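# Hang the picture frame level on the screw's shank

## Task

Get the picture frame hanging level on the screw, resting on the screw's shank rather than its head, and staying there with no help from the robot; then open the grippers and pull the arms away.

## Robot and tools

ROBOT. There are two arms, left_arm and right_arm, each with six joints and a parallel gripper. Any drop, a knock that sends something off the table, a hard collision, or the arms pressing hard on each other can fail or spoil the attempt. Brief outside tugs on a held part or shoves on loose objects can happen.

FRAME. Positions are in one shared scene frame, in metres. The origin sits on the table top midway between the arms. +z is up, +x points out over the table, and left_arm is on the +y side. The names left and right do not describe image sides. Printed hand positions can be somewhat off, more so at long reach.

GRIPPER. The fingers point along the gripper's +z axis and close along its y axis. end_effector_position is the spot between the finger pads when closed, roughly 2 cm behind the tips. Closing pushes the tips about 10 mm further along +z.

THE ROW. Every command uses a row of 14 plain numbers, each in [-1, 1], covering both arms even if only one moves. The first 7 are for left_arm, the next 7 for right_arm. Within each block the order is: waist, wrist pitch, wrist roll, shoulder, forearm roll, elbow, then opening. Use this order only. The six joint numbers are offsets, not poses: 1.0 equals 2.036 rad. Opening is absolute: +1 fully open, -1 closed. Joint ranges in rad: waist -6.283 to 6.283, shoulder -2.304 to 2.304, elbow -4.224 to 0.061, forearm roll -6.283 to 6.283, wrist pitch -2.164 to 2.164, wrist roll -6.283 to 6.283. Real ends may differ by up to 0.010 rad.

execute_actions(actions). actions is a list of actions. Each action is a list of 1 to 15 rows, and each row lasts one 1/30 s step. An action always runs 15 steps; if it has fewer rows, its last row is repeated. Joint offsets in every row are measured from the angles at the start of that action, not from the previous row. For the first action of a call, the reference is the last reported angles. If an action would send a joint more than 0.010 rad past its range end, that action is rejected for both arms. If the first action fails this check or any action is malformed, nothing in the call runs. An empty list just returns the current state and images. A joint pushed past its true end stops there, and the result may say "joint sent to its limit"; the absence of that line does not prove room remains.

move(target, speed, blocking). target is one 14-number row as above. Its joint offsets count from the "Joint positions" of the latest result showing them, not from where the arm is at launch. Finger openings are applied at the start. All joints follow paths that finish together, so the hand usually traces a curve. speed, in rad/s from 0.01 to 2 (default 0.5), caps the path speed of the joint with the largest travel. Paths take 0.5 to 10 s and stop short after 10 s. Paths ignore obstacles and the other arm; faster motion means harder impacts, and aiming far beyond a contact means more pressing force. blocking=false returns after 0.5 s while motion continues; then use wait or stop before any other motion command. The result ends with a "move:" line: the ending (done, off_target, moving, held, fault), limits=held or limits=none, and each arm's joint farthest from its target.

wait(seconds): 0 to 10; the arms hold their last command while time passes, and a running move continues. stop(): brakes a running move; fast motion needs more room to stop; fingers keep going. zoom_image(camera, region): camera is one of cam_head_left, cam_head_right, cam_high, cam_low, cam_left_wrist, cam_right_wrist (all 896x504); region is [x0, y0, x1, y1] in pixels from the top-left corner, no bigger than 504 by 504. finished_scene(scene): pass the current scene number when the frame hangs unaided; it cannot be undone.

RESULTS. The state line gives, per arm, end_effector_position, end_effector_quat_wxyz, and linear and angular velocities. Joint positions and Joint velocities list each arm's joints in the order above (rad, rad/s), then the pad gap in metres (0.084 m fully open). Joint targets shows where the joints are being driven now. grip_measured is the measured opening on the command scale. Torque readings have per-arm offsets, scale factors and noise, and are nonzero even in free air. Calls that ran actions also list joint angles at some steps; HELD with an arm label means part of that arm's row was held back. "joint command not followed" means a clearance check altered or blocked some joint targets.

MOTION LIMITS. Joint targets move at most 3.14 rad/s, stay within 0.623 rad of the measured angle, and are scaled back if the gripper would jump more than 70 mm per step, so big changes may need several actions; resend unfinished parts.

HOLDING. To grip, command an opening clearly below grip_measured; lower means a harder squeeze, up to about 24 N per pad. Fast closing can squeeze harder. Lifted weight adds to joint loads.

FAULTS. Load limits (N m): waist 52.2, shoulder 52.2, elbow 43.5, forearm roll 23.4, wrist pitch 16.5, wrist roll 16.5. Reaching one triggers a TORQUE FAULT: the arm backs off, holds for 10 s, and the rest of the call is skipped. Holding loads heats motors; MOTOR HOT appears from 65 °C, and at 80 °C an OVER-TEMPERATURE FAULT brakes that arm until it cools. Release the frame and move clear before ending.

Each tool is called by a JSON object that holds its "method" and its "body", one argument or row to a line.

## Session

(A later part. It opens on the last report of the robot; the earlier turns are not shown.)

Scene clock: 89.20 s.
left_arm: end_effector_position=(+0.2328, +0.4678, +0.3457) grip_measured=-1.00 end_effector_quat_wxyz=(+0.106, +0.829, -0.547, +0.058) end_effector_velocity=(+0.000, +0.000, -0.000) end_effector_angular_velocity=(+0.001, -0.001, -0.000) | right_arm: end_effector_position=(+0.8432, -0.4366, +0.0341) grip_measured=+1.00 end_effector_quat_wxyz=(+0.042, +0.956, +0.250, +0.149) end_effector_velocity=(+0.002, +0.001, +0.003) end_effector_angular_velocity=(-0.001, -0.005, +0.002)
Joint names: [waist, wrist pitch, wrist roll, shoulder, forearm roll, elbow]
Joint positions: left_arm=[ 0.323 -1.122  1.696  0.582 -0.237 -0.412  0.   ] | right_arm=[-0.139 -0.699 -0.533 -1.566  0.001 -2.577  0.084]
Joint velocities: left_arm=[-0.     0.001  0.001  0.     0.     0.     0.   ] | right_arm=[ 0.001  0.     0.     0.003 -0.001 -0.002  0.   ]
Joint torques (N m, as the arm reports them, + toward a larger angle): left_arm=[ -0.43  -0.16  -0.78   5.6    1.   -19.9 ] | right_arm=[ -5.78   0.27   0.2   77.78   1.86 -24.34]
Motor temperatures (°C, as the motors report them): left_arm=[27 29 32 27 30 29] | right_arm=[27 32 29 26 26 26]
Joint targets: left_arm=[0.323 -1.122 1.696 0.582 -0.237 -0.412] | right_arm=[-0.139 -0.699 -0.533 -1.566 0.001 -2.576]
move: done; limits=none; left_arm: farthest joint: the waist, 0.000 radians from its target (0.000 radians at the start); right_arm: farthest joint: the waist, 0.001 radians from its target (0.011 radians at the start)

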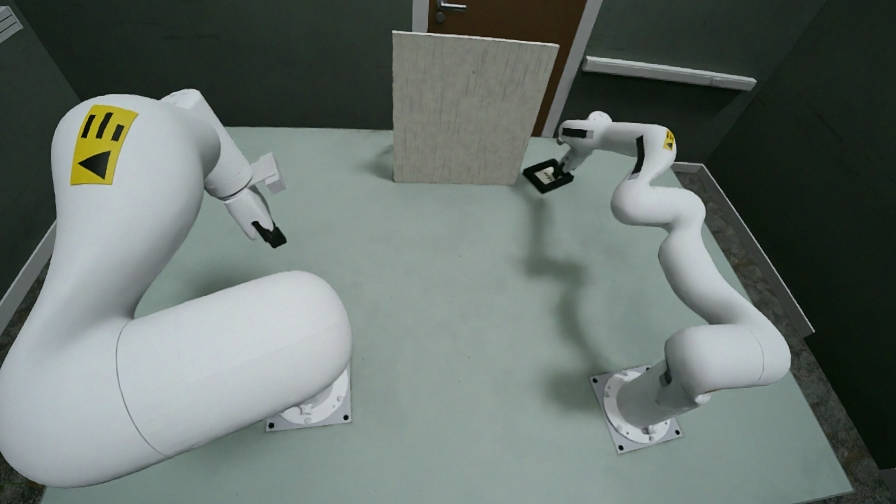

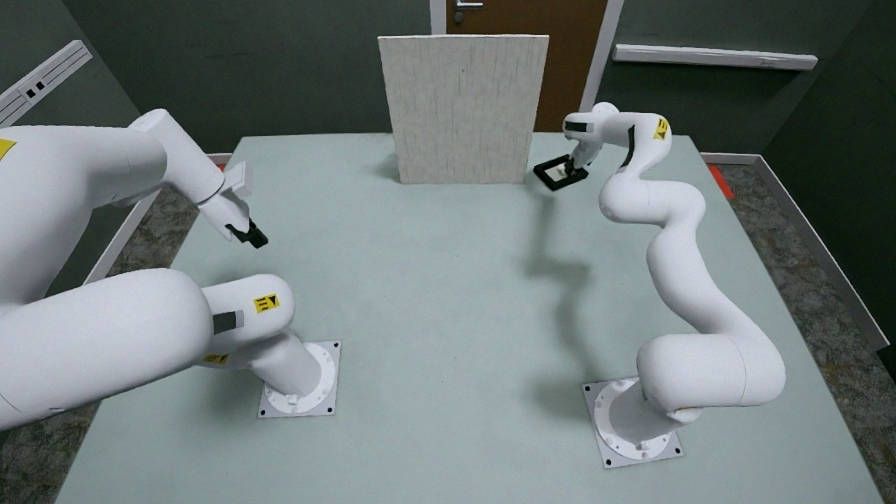

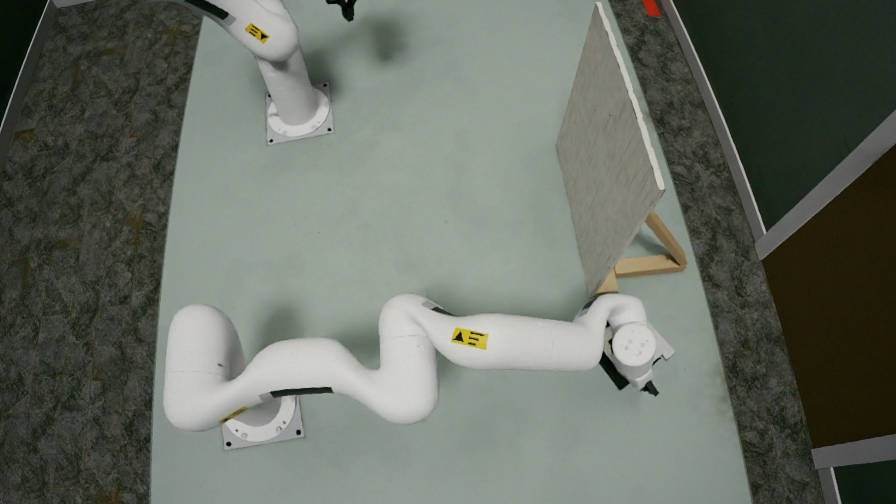

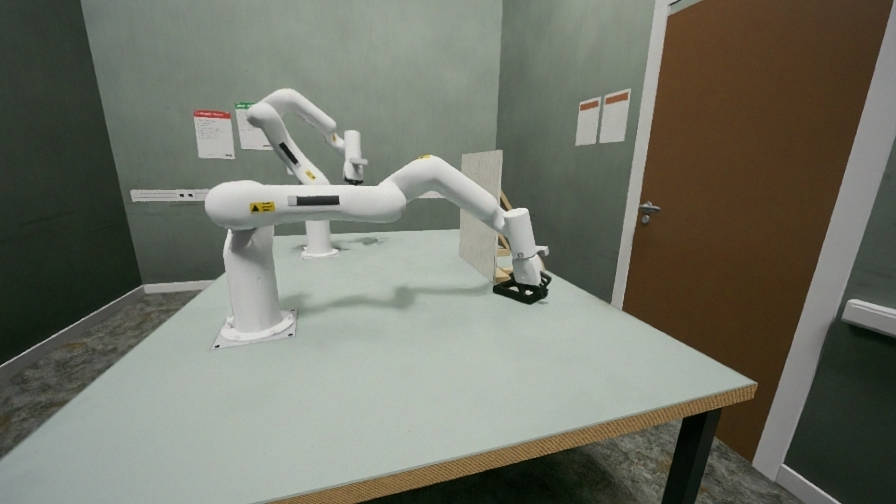

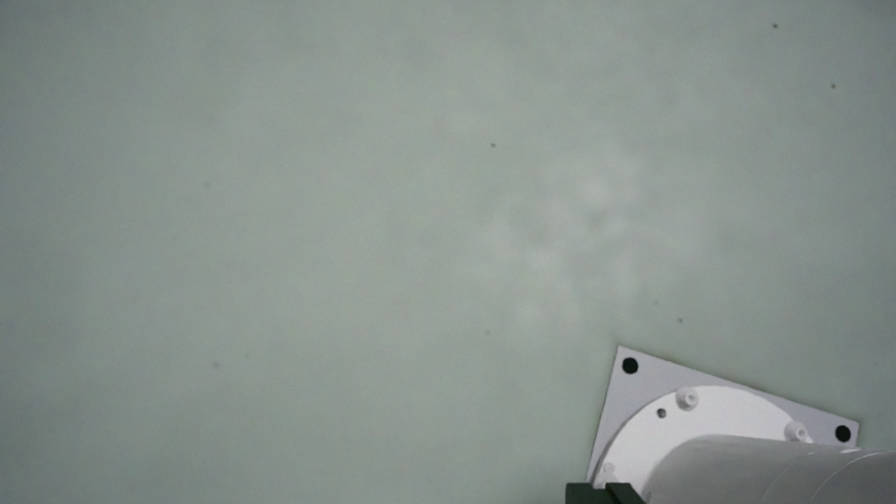

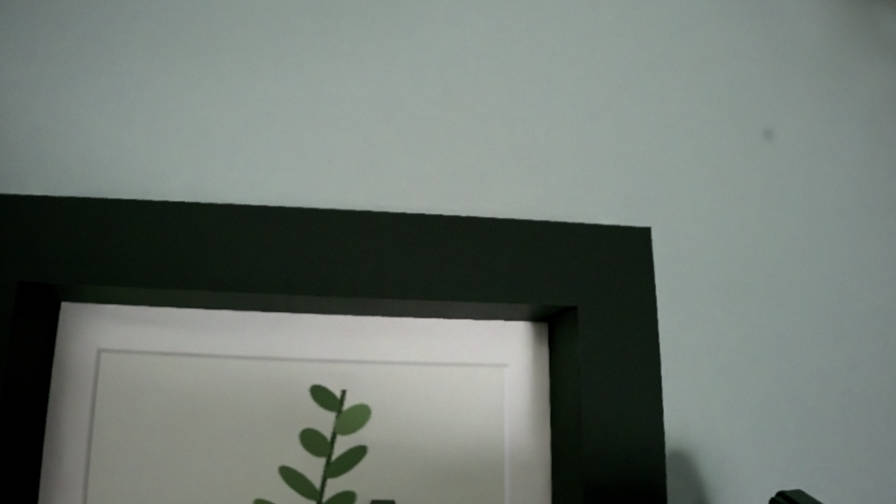

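No load. Close.

{"method": "execute_actions", "body": {
  "actions": [
    [[0,0,0,0,0,0,-1,0,0,0,0,0,0,-1]],
    [[0,0,0,0,0,0,-1,0,0,0,0,0,0,-1]]
  ]
}}

Scene clock: 90.37 s.
left_arm: end_effector_position=(+0.2328, +0.4678, +0.3457) grip_measured=-1.00 end_effector_quat_wxyz=(+0.106, +0.829, -0.547, +0.058) end_effector_velocity=(-0.000, +0.000, -0.000) end_effector_angular_velocity=(+0.001, -0.001, -0.003) | right_arm: end_effector_position=(+0.8440, -0.4368, +0.0356) grip_measured=-0.50 end_effector_quat_wxyz=(+0.043, +0.956, +0.250, +0.151) end_effector_velocity=(+0.000, +0.001, +0.001) end_effector_angular_velocity=(+0.001, -0.001, -0.001)
Joint names: [waist, wrist pitch, wrist roll, shoulder, forearm roll, elbow]
Joint positions: left_arm=[ 0.323 -1.122  1.696  0.582 -0.237 -0.412  0.   ] | right_arm=[-0.14  -0.698 -0.533 -1.565  0.001 -2.578  0.022]
Joint velocities: left_arm=[0.    0.001 0.003 0.    0.001 0.001 0.   ] | right_arm=[ 0.001 -0.001  0.002 -0.     0.    -0.002 -0.   ]
Joint torques (N m, as the arm reports them, + toward a larger angle): left_arm=[  1.08  -0.19  -0.82   5.66   0.96 -19.44] | right_arm=[ -4.39  -0.47   0.14  63.18   1.81 -17.38]
Motor temperatures (°C, as the motors report them): left_arm=[27 29 32 27 30 29] | right_arm=[27 32 29 26 26 26]
Joint targets: left_arm=[0.323 -1.122 1.696 0.582 -0.237 -0.412] | right_arm=[-0.139 -0.698 -0.533 -1.565 0.001 -2.578]
Step readings (joint positions; steps 1 to 15: 1st action; 16 to 30: 2nd action):
0: left_arm=[0.323 -1.122 1.696 0.582 -0.237 -0.412] | right_arm=[-0.139 -0.699 -0.533 -1.566 0.001 -2.577]
1: left_arm=[0.323 -1.122 1.696 0.582 -0.237 -0.412] | right_arm=[-0.139 -0.699 -0.533 -1.566 0.001 -2.577]
2: left_arm=[0.323 -1.122 1.696 0.582 -0.237 -0.412] | right_arm=[-0.139 -0.699 -0.533 -1.566 0.001 -2.577]
4: left_arm=[0.323 -1.122 1.696 0.582 -0.237 -0.412] | right_arm=[-0.139 -0.699 -0.533 -1.566 0.001 -2.577]
8: left_arm=[0.323 -1.122 1.696 0.582 -0.237 -0.412] | right_arm=[-0.139 -0.698 -0.533 -1.565 0.001 -2.578]
15: left_arm=[0.323 -1.122 1.696 0.582 -0.237 -0.412] | right_arm=[-0.139 -0.698 -0.533 -1.565 0.001 -2.578]
16: left_arm=[0.323 -1.122 1.696 0.582 -0.237 -0.412] | right_arm=[-0.139 -0.698 -0.533 -1.565 0.001 -2.578]
17: left_arm=[0.323 -1.122 1.696 0.582 -0.237 -0.412] | right_arm=[-0.140 -0.698 -0.533 -1.565 0.001 -2.578]
19: left_arm=[0.323 -1.122 1.696 0.582 -0.237 -0.412] | right_arm=[-0.140 -0.698 -0.533 -1.565 0.001 -2.578]
23: left_arm=[0.323 -1.122 1.696 0.582 -0.237 -0.412] | right_arm=[-0.140 -0.698 -0.533 -1.565 0.001 -2.578]
30: Joint positions above

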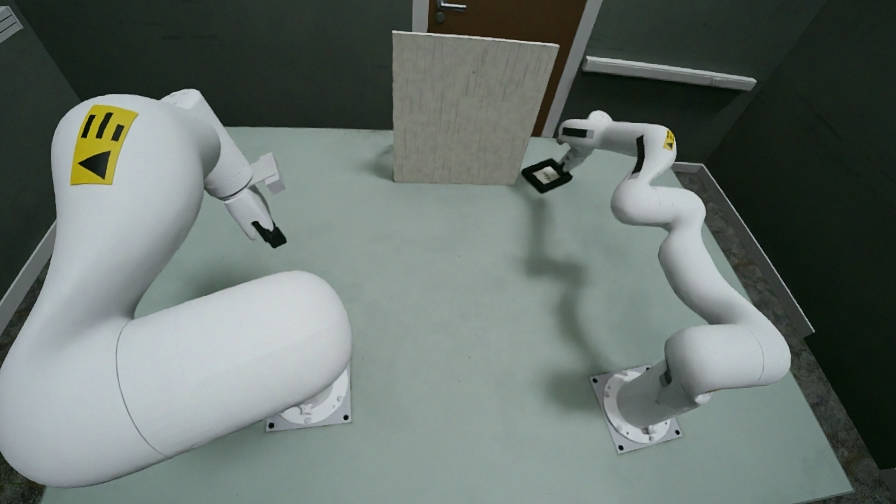

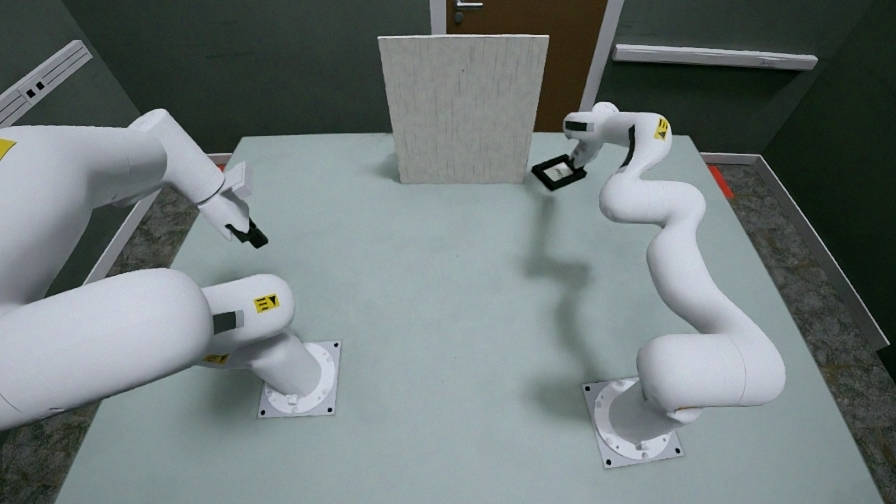

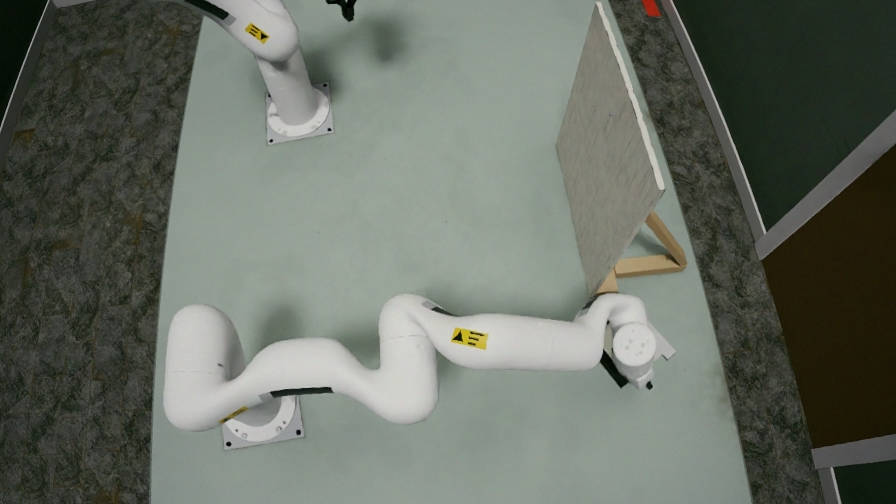

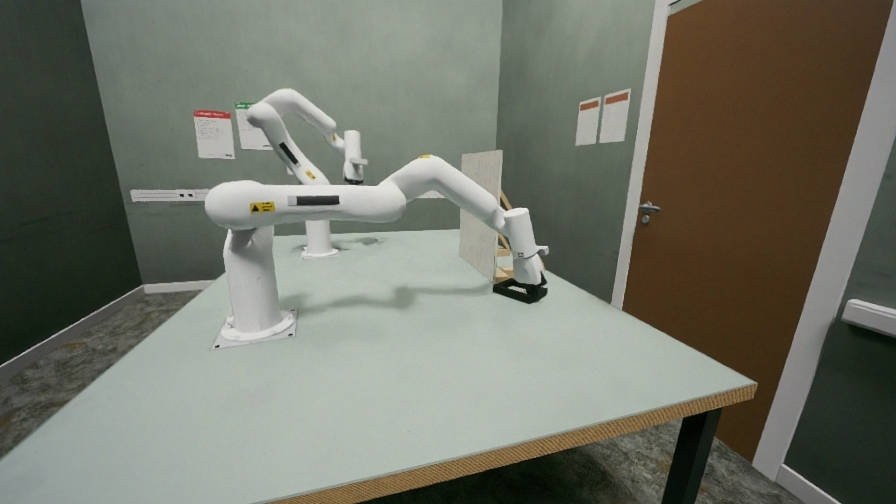

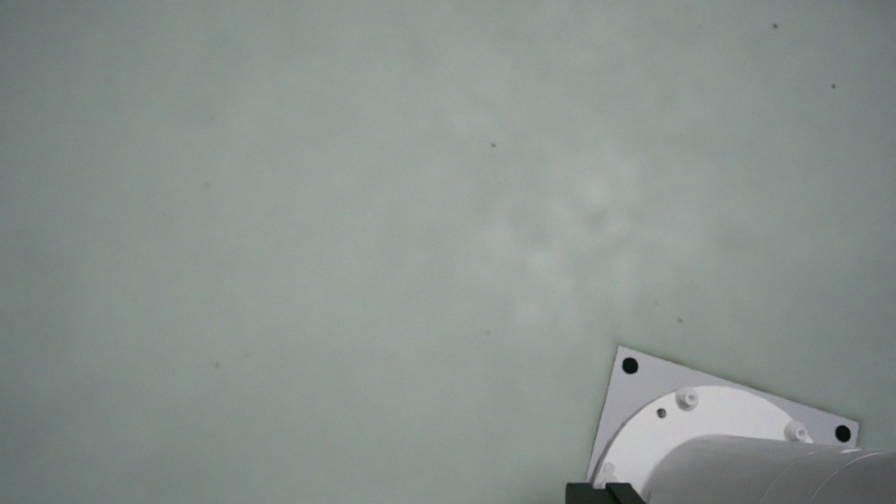

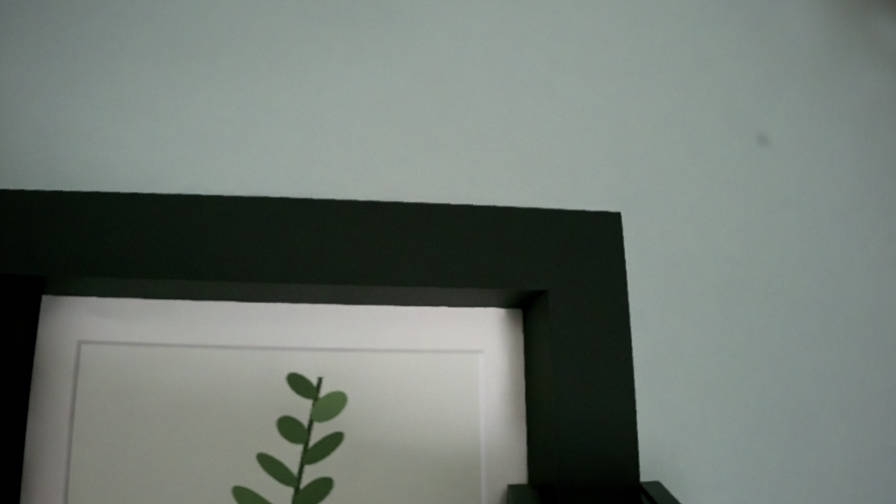

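{"method": "move", "body": {
  "target": [0,0,0,0,0,0,-1,0,0,0,0.06,0,0,-1],
  "speed": 0.2
}}

{"method": "move", "body": {
  "target": [0,0,0,0,0,0,-1,0,0.515,0.243,0.479,0,0.66,-1],
  "speed": 0.5
}}

Scene clock: 92.07 s.
left_arm: end_effector_position=(+0.2328, +0.4678, +0.3457) grip_measured=-1.00 end_effector_quat_wxyz=(+0.106, +0.829, -0.547, +0.058) end_effector_velocity=(-0.000, -0.000, +0.000) end_effector_angular_velocity=(-0.000, -0.000, -0.000) | right_arm: end_effector_position=(+0.8770, -0.4375, +0.1476) grip_measured=-0.55 end_effector_quat_wxyz=(+0.059, +0.945, +0.247, +0.208) end_effector_velocity=(+0.003, -0.001, +0.010) end_effector_angular_velocity=(-0.002, -0.014, +0.002)
Joint names: [waist, wrist pitch, wrist roll, shoulder, forearm roll, elbow]
Joint positions: left_arm=[ 0.323 -1.122  1.696  0.582 -0.237 -0.412  0.   ] | right_arm=[-0.139 -0.699 -0.533 -1.443  0.001 -2.577  0.02 ]
Joint velocities: left_arm=[-0. -0.  0.  0. -0.  0.  0.] | right_arm=[-0.     0.003 -0.002  0.008 -0.001 -0.004  0.   ]
Joint torques (N m, as the arm reports them, + toward a larger angle): left_arm=[  0.42  -0.16  -0.83   5.03   1.13 -19.3 ] | right_arm=[ -6.21   0.62   0.24  80.53   2.07 -25.48]
Motor temperatures (°C, as the motors report them): left_arm=[27 29 32 27 30 29] | right_arm=[27 32 29 26 26 26]
Joint targets: left_arm=[0.323 -1.122 1.696 0.582 -0.237 -0.412] | right_arm=[-0.140 -0.698 -0.533 -1.443 0.001 -2.578]
move: done; limits=none; left_arm: farthest joint: the waist, 0.000 radians from its target (0.000 radians at the start); right_arm: farthest joint: the waist, 0.001 radians from its target (0.001 radians at the start)

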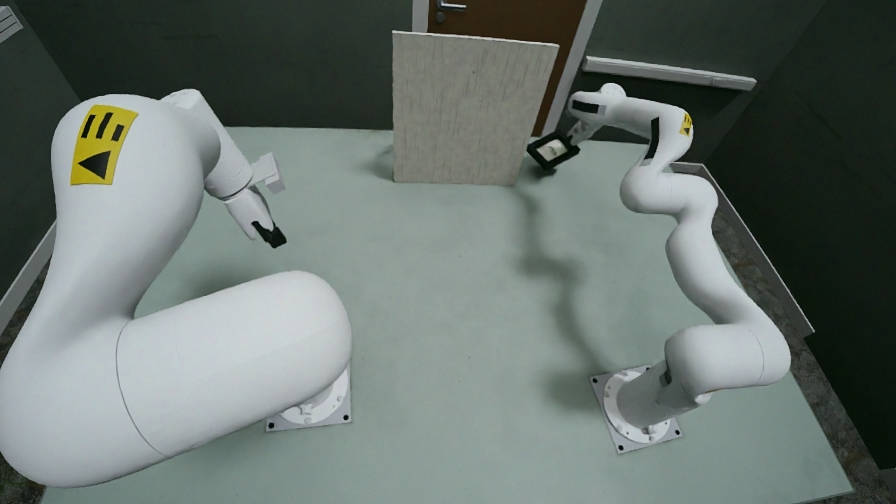

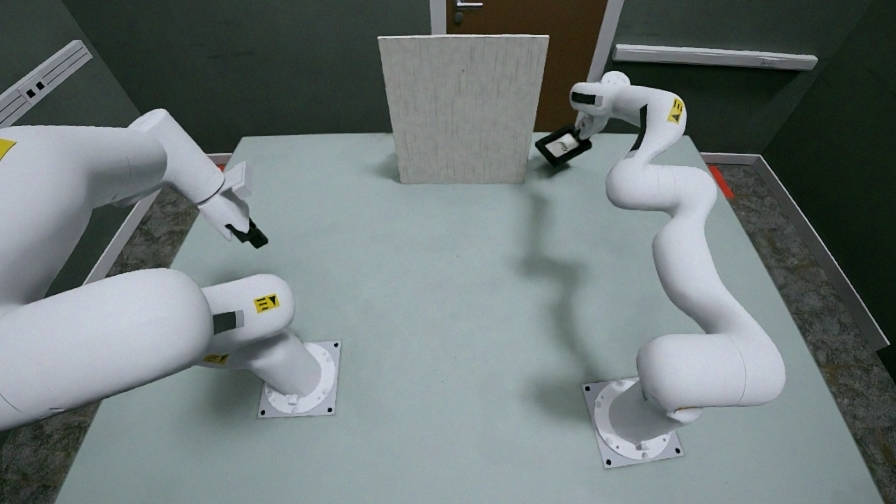

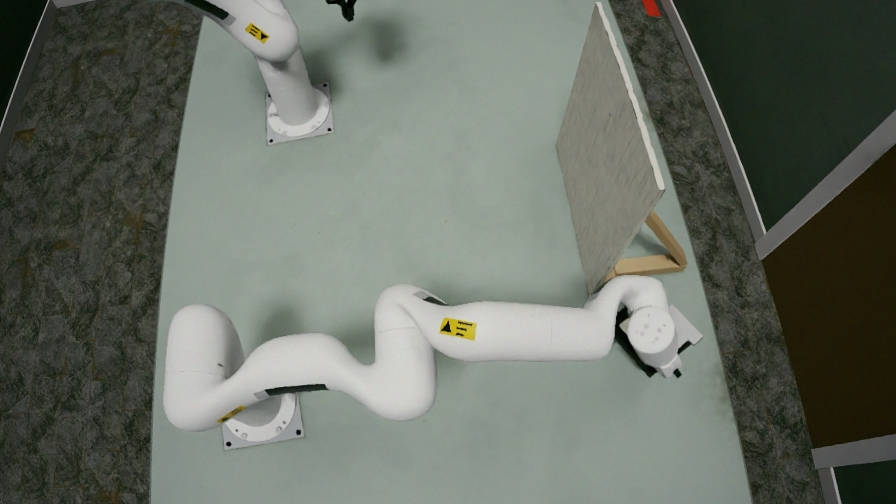

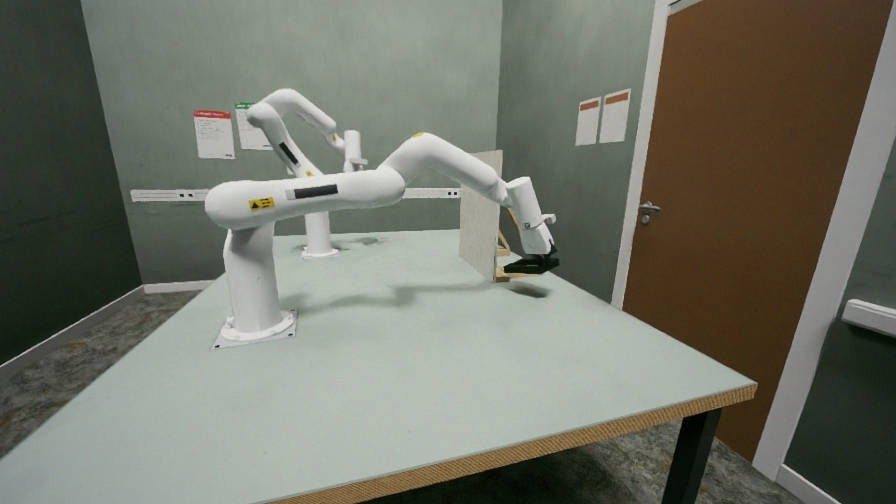

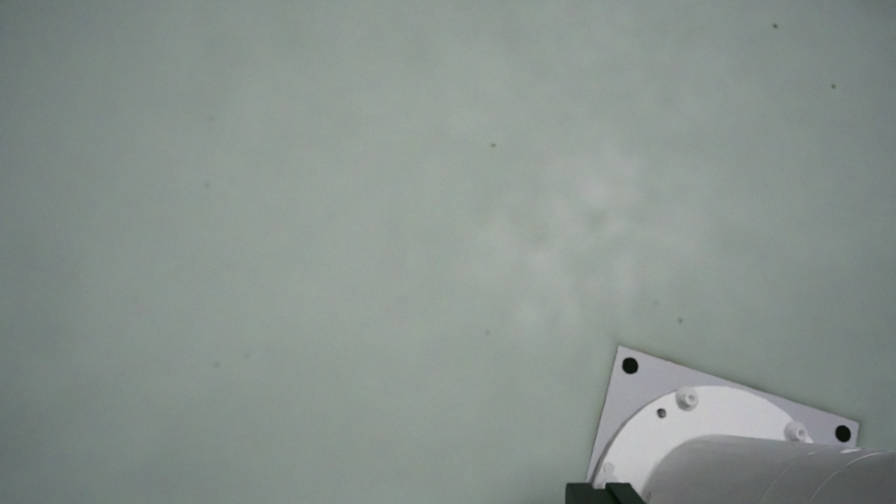

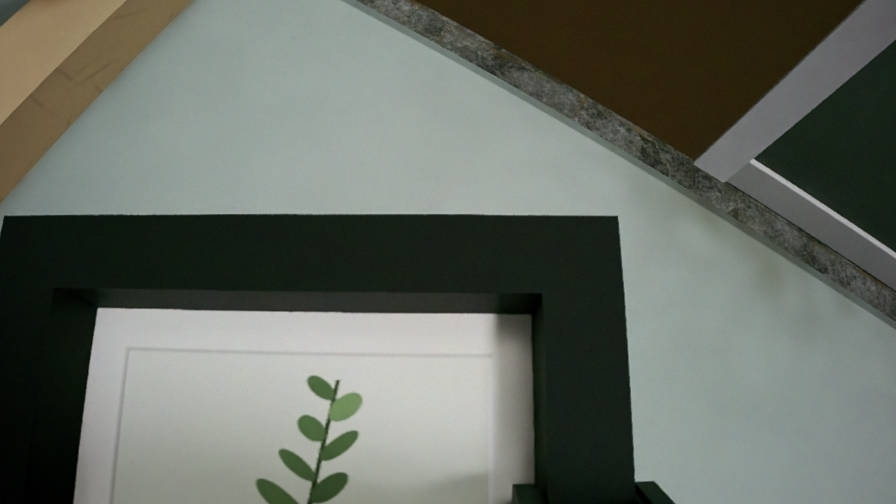

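Scene clock: 95.17 s.
left_arm: end_effector_position=(+0.2328, +0.4678, +0.3457) grip_measured=-1.00 end_effector_quat_wxyz=(+0.106, +0.829, -0.547, +0.058) end_effector_velocity=(+0.000, -0.000, +0.000) end_effector_angular_velocity=(-0.000, -0.001, +0.001) | right_arm: end_effector_position=(+0.7366, -0.4346, +0.4010) grip_measured=-0.55 end_effector_quat_wxyz=(+0.016, +0.849, +0.007, +0.529) end_effector_velocity=(+0.000, -0.000, +0.003) end_effector_angular_velocity=(+0.002, -0.005, -0.001)
Joint names: [waist, wrist pitch, wrist roll, shoulder, forearm roll, elbow]
Joint positions: left_arm=[ 0.323 -1.122  1.696  0.582 -0.237 -0.412  0.   ] | right_arm=[-0.14   0.35  -0.039 -0.469  0.001 -1.234  0.02 ]
Joint velocities: left_arm=[-0.     0.    -0.001  0.    -0.001 -0.     0.   ] | right_arm=[-0.     0.003  0.002  0.003  0.001  0.    -0.   ]
Joint torques (N m, as the arm reports them, + toward a larger angle): left_arm=[ -0.31  -0.12  -0.78   4.91   0.98 -19.68] | right_arm=[ -6.65   1.62   0.27  53.29   1.71 -25.43]
Motor temperatures (°C, as the motors report them): left_arm=[27 29 32 27 30 29] | right_arm=[27 32 29 26 26 26]
Joint targets: left_arm=[0.323 -1.122 1.696 0.582 -0.237 -0.412] | right_arm=[-0.139 0.350 -0.038 -0.468 0.001 -1.234]
move: done; limits=none; left_arm: farthest joint: the waist, 0.000 radians from its target (0.000 radians at the start); right_arm: farthest joint: the waist, 0.001 radians from its target (0.000 radians at the start)

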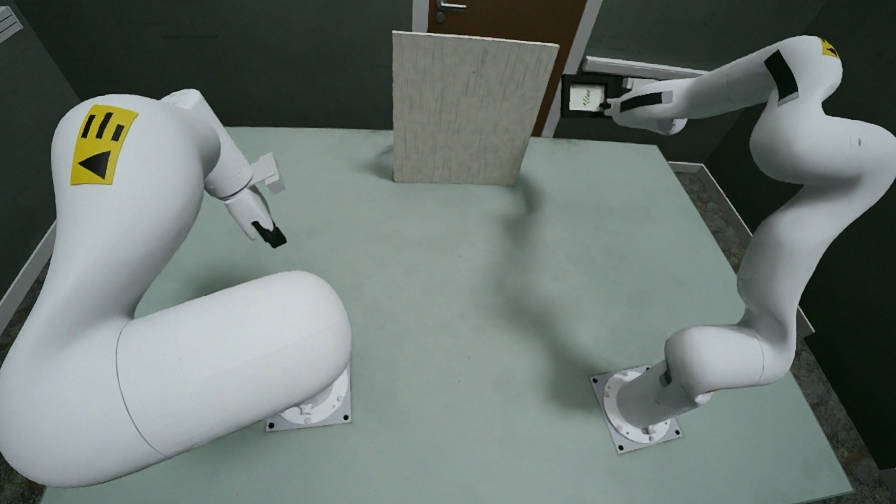

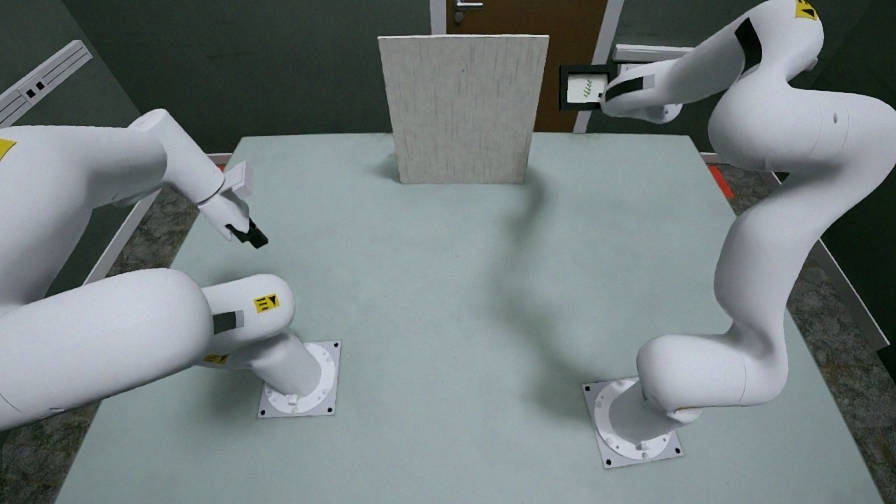

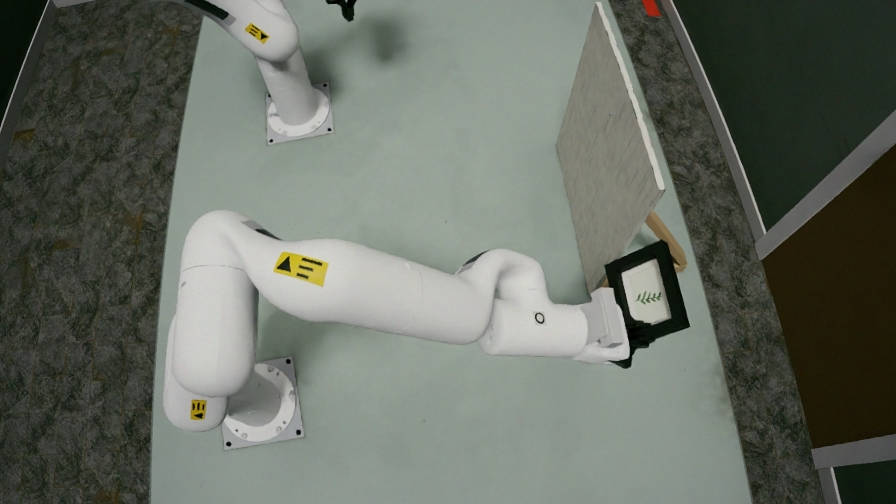

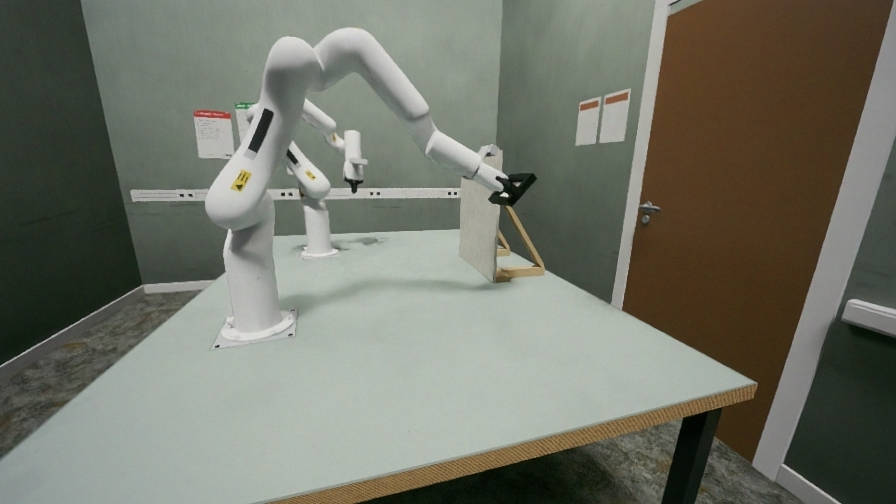

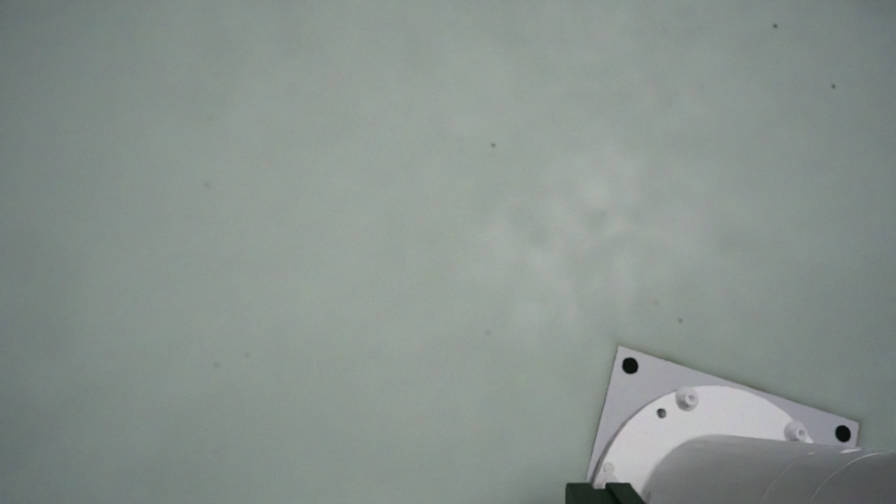

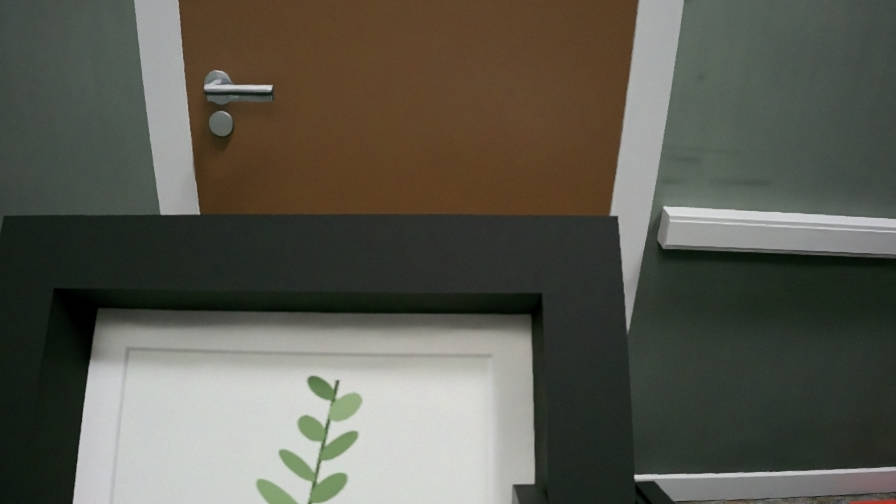

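{"method": "execute_actions", "body": {
  "actions": []
}}

Scene clock: 97.13 s.
left_arm: end_effector_position=(+0.2328, +0.4678, +0.3457) grip_measured=-1.00 end_effector_quat_wxyz=(+0.106, +0.829, -0.547, +0.058) end_effector_velocity=(+0.000, -0.000, +0.000) end_effector_angular_velocity=(-0.001, -0.001, +0.001) | right_arm: end_effector_position=(+0.7365, -0.4346, +0.4013) grip_measured=-0.55 end_effector_quat_wxyz=(+0.016, +0.848, +0.007, +0.529) end_effector_velocity=(+0.000, +0.001, +0.000) end_effector_angular_velocity=(-0.001, -0.001, +0.001)
Joint names: [waist, wrist pitch, wrist roll, shoulder, forearm roll, elbow]
Joint positions: left_arm=[ 0.323 -1.122  1.696  0.582 -0.237 -0.412  0.   ] | right_arm=[-0.139  0.35  -0.038 -0.468  0.001 -1.234  0.02 ]
Joint velocities: left_arm=[-0.     0.    -0.     0.    -0.001 -0.     0.   ] | right_arm=[ 0.001  0.001 -0.001  0.     0.    -0.    -0.   ]
Joint torques (N m, as the arm reports them, + toward a larger angle): left_arm=[ -0.57  -0.22  -0.88   5.54   1.18 -19.63] | right_arm=[ -5.73   1.7    0.24  53.99   1.96 -25.21]
Motor temperatures (°C, as the motors report them): left_arm=[27 29 32 27 30 29] | right_arm=[27 32 29 26 26 26]
Joint targets: left_arm=[0.323 -1.122 1.696 0.582 -0.237 -0.412] | right_arm=[-0.139 0.350 -0.038 -0.468 0.001 -1.234]

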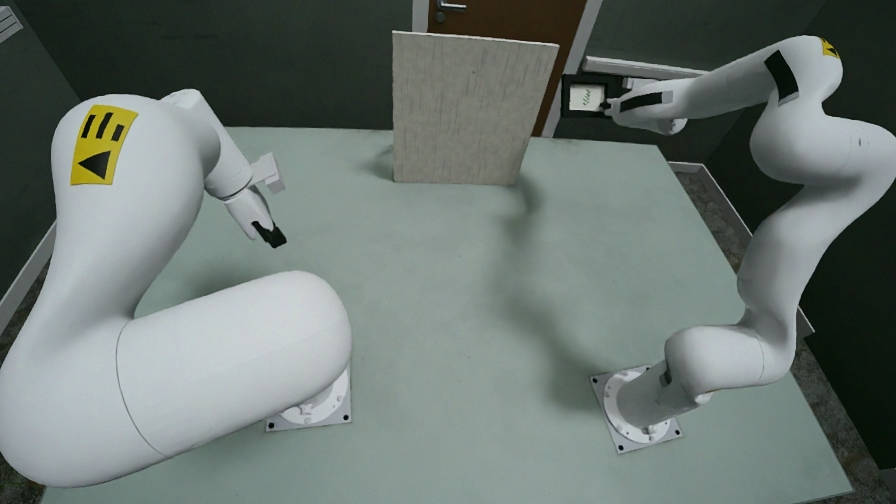

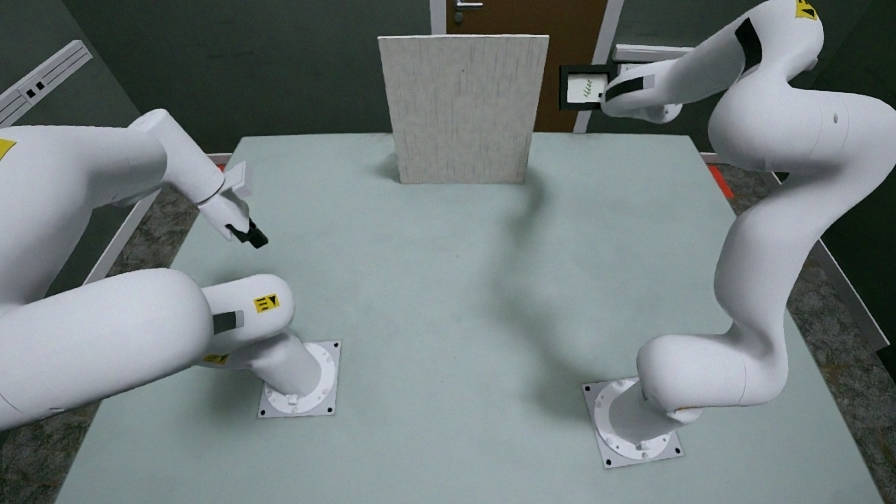

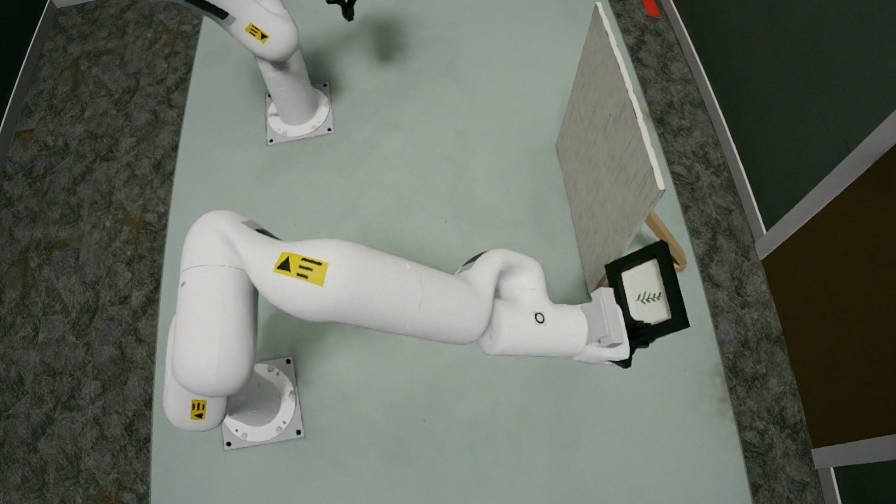

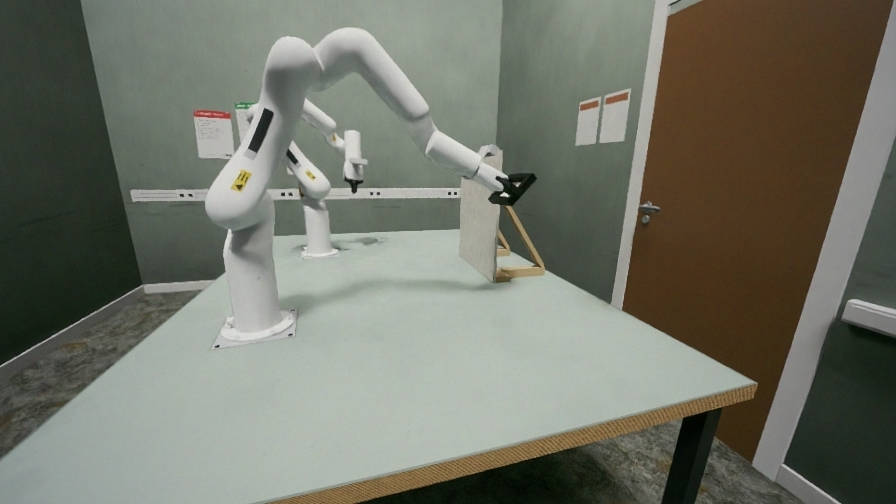

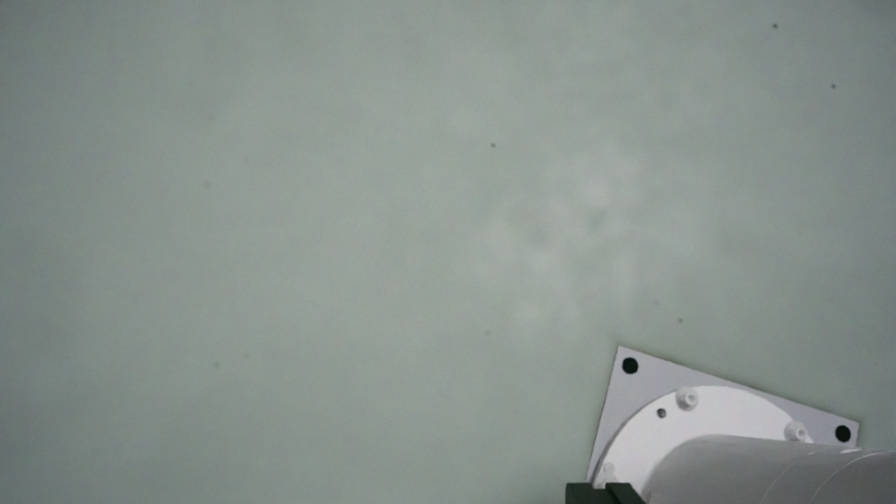

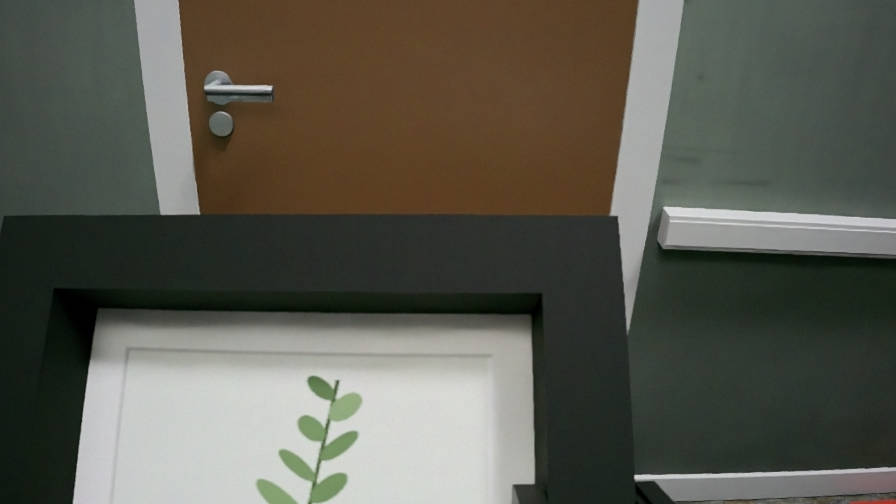

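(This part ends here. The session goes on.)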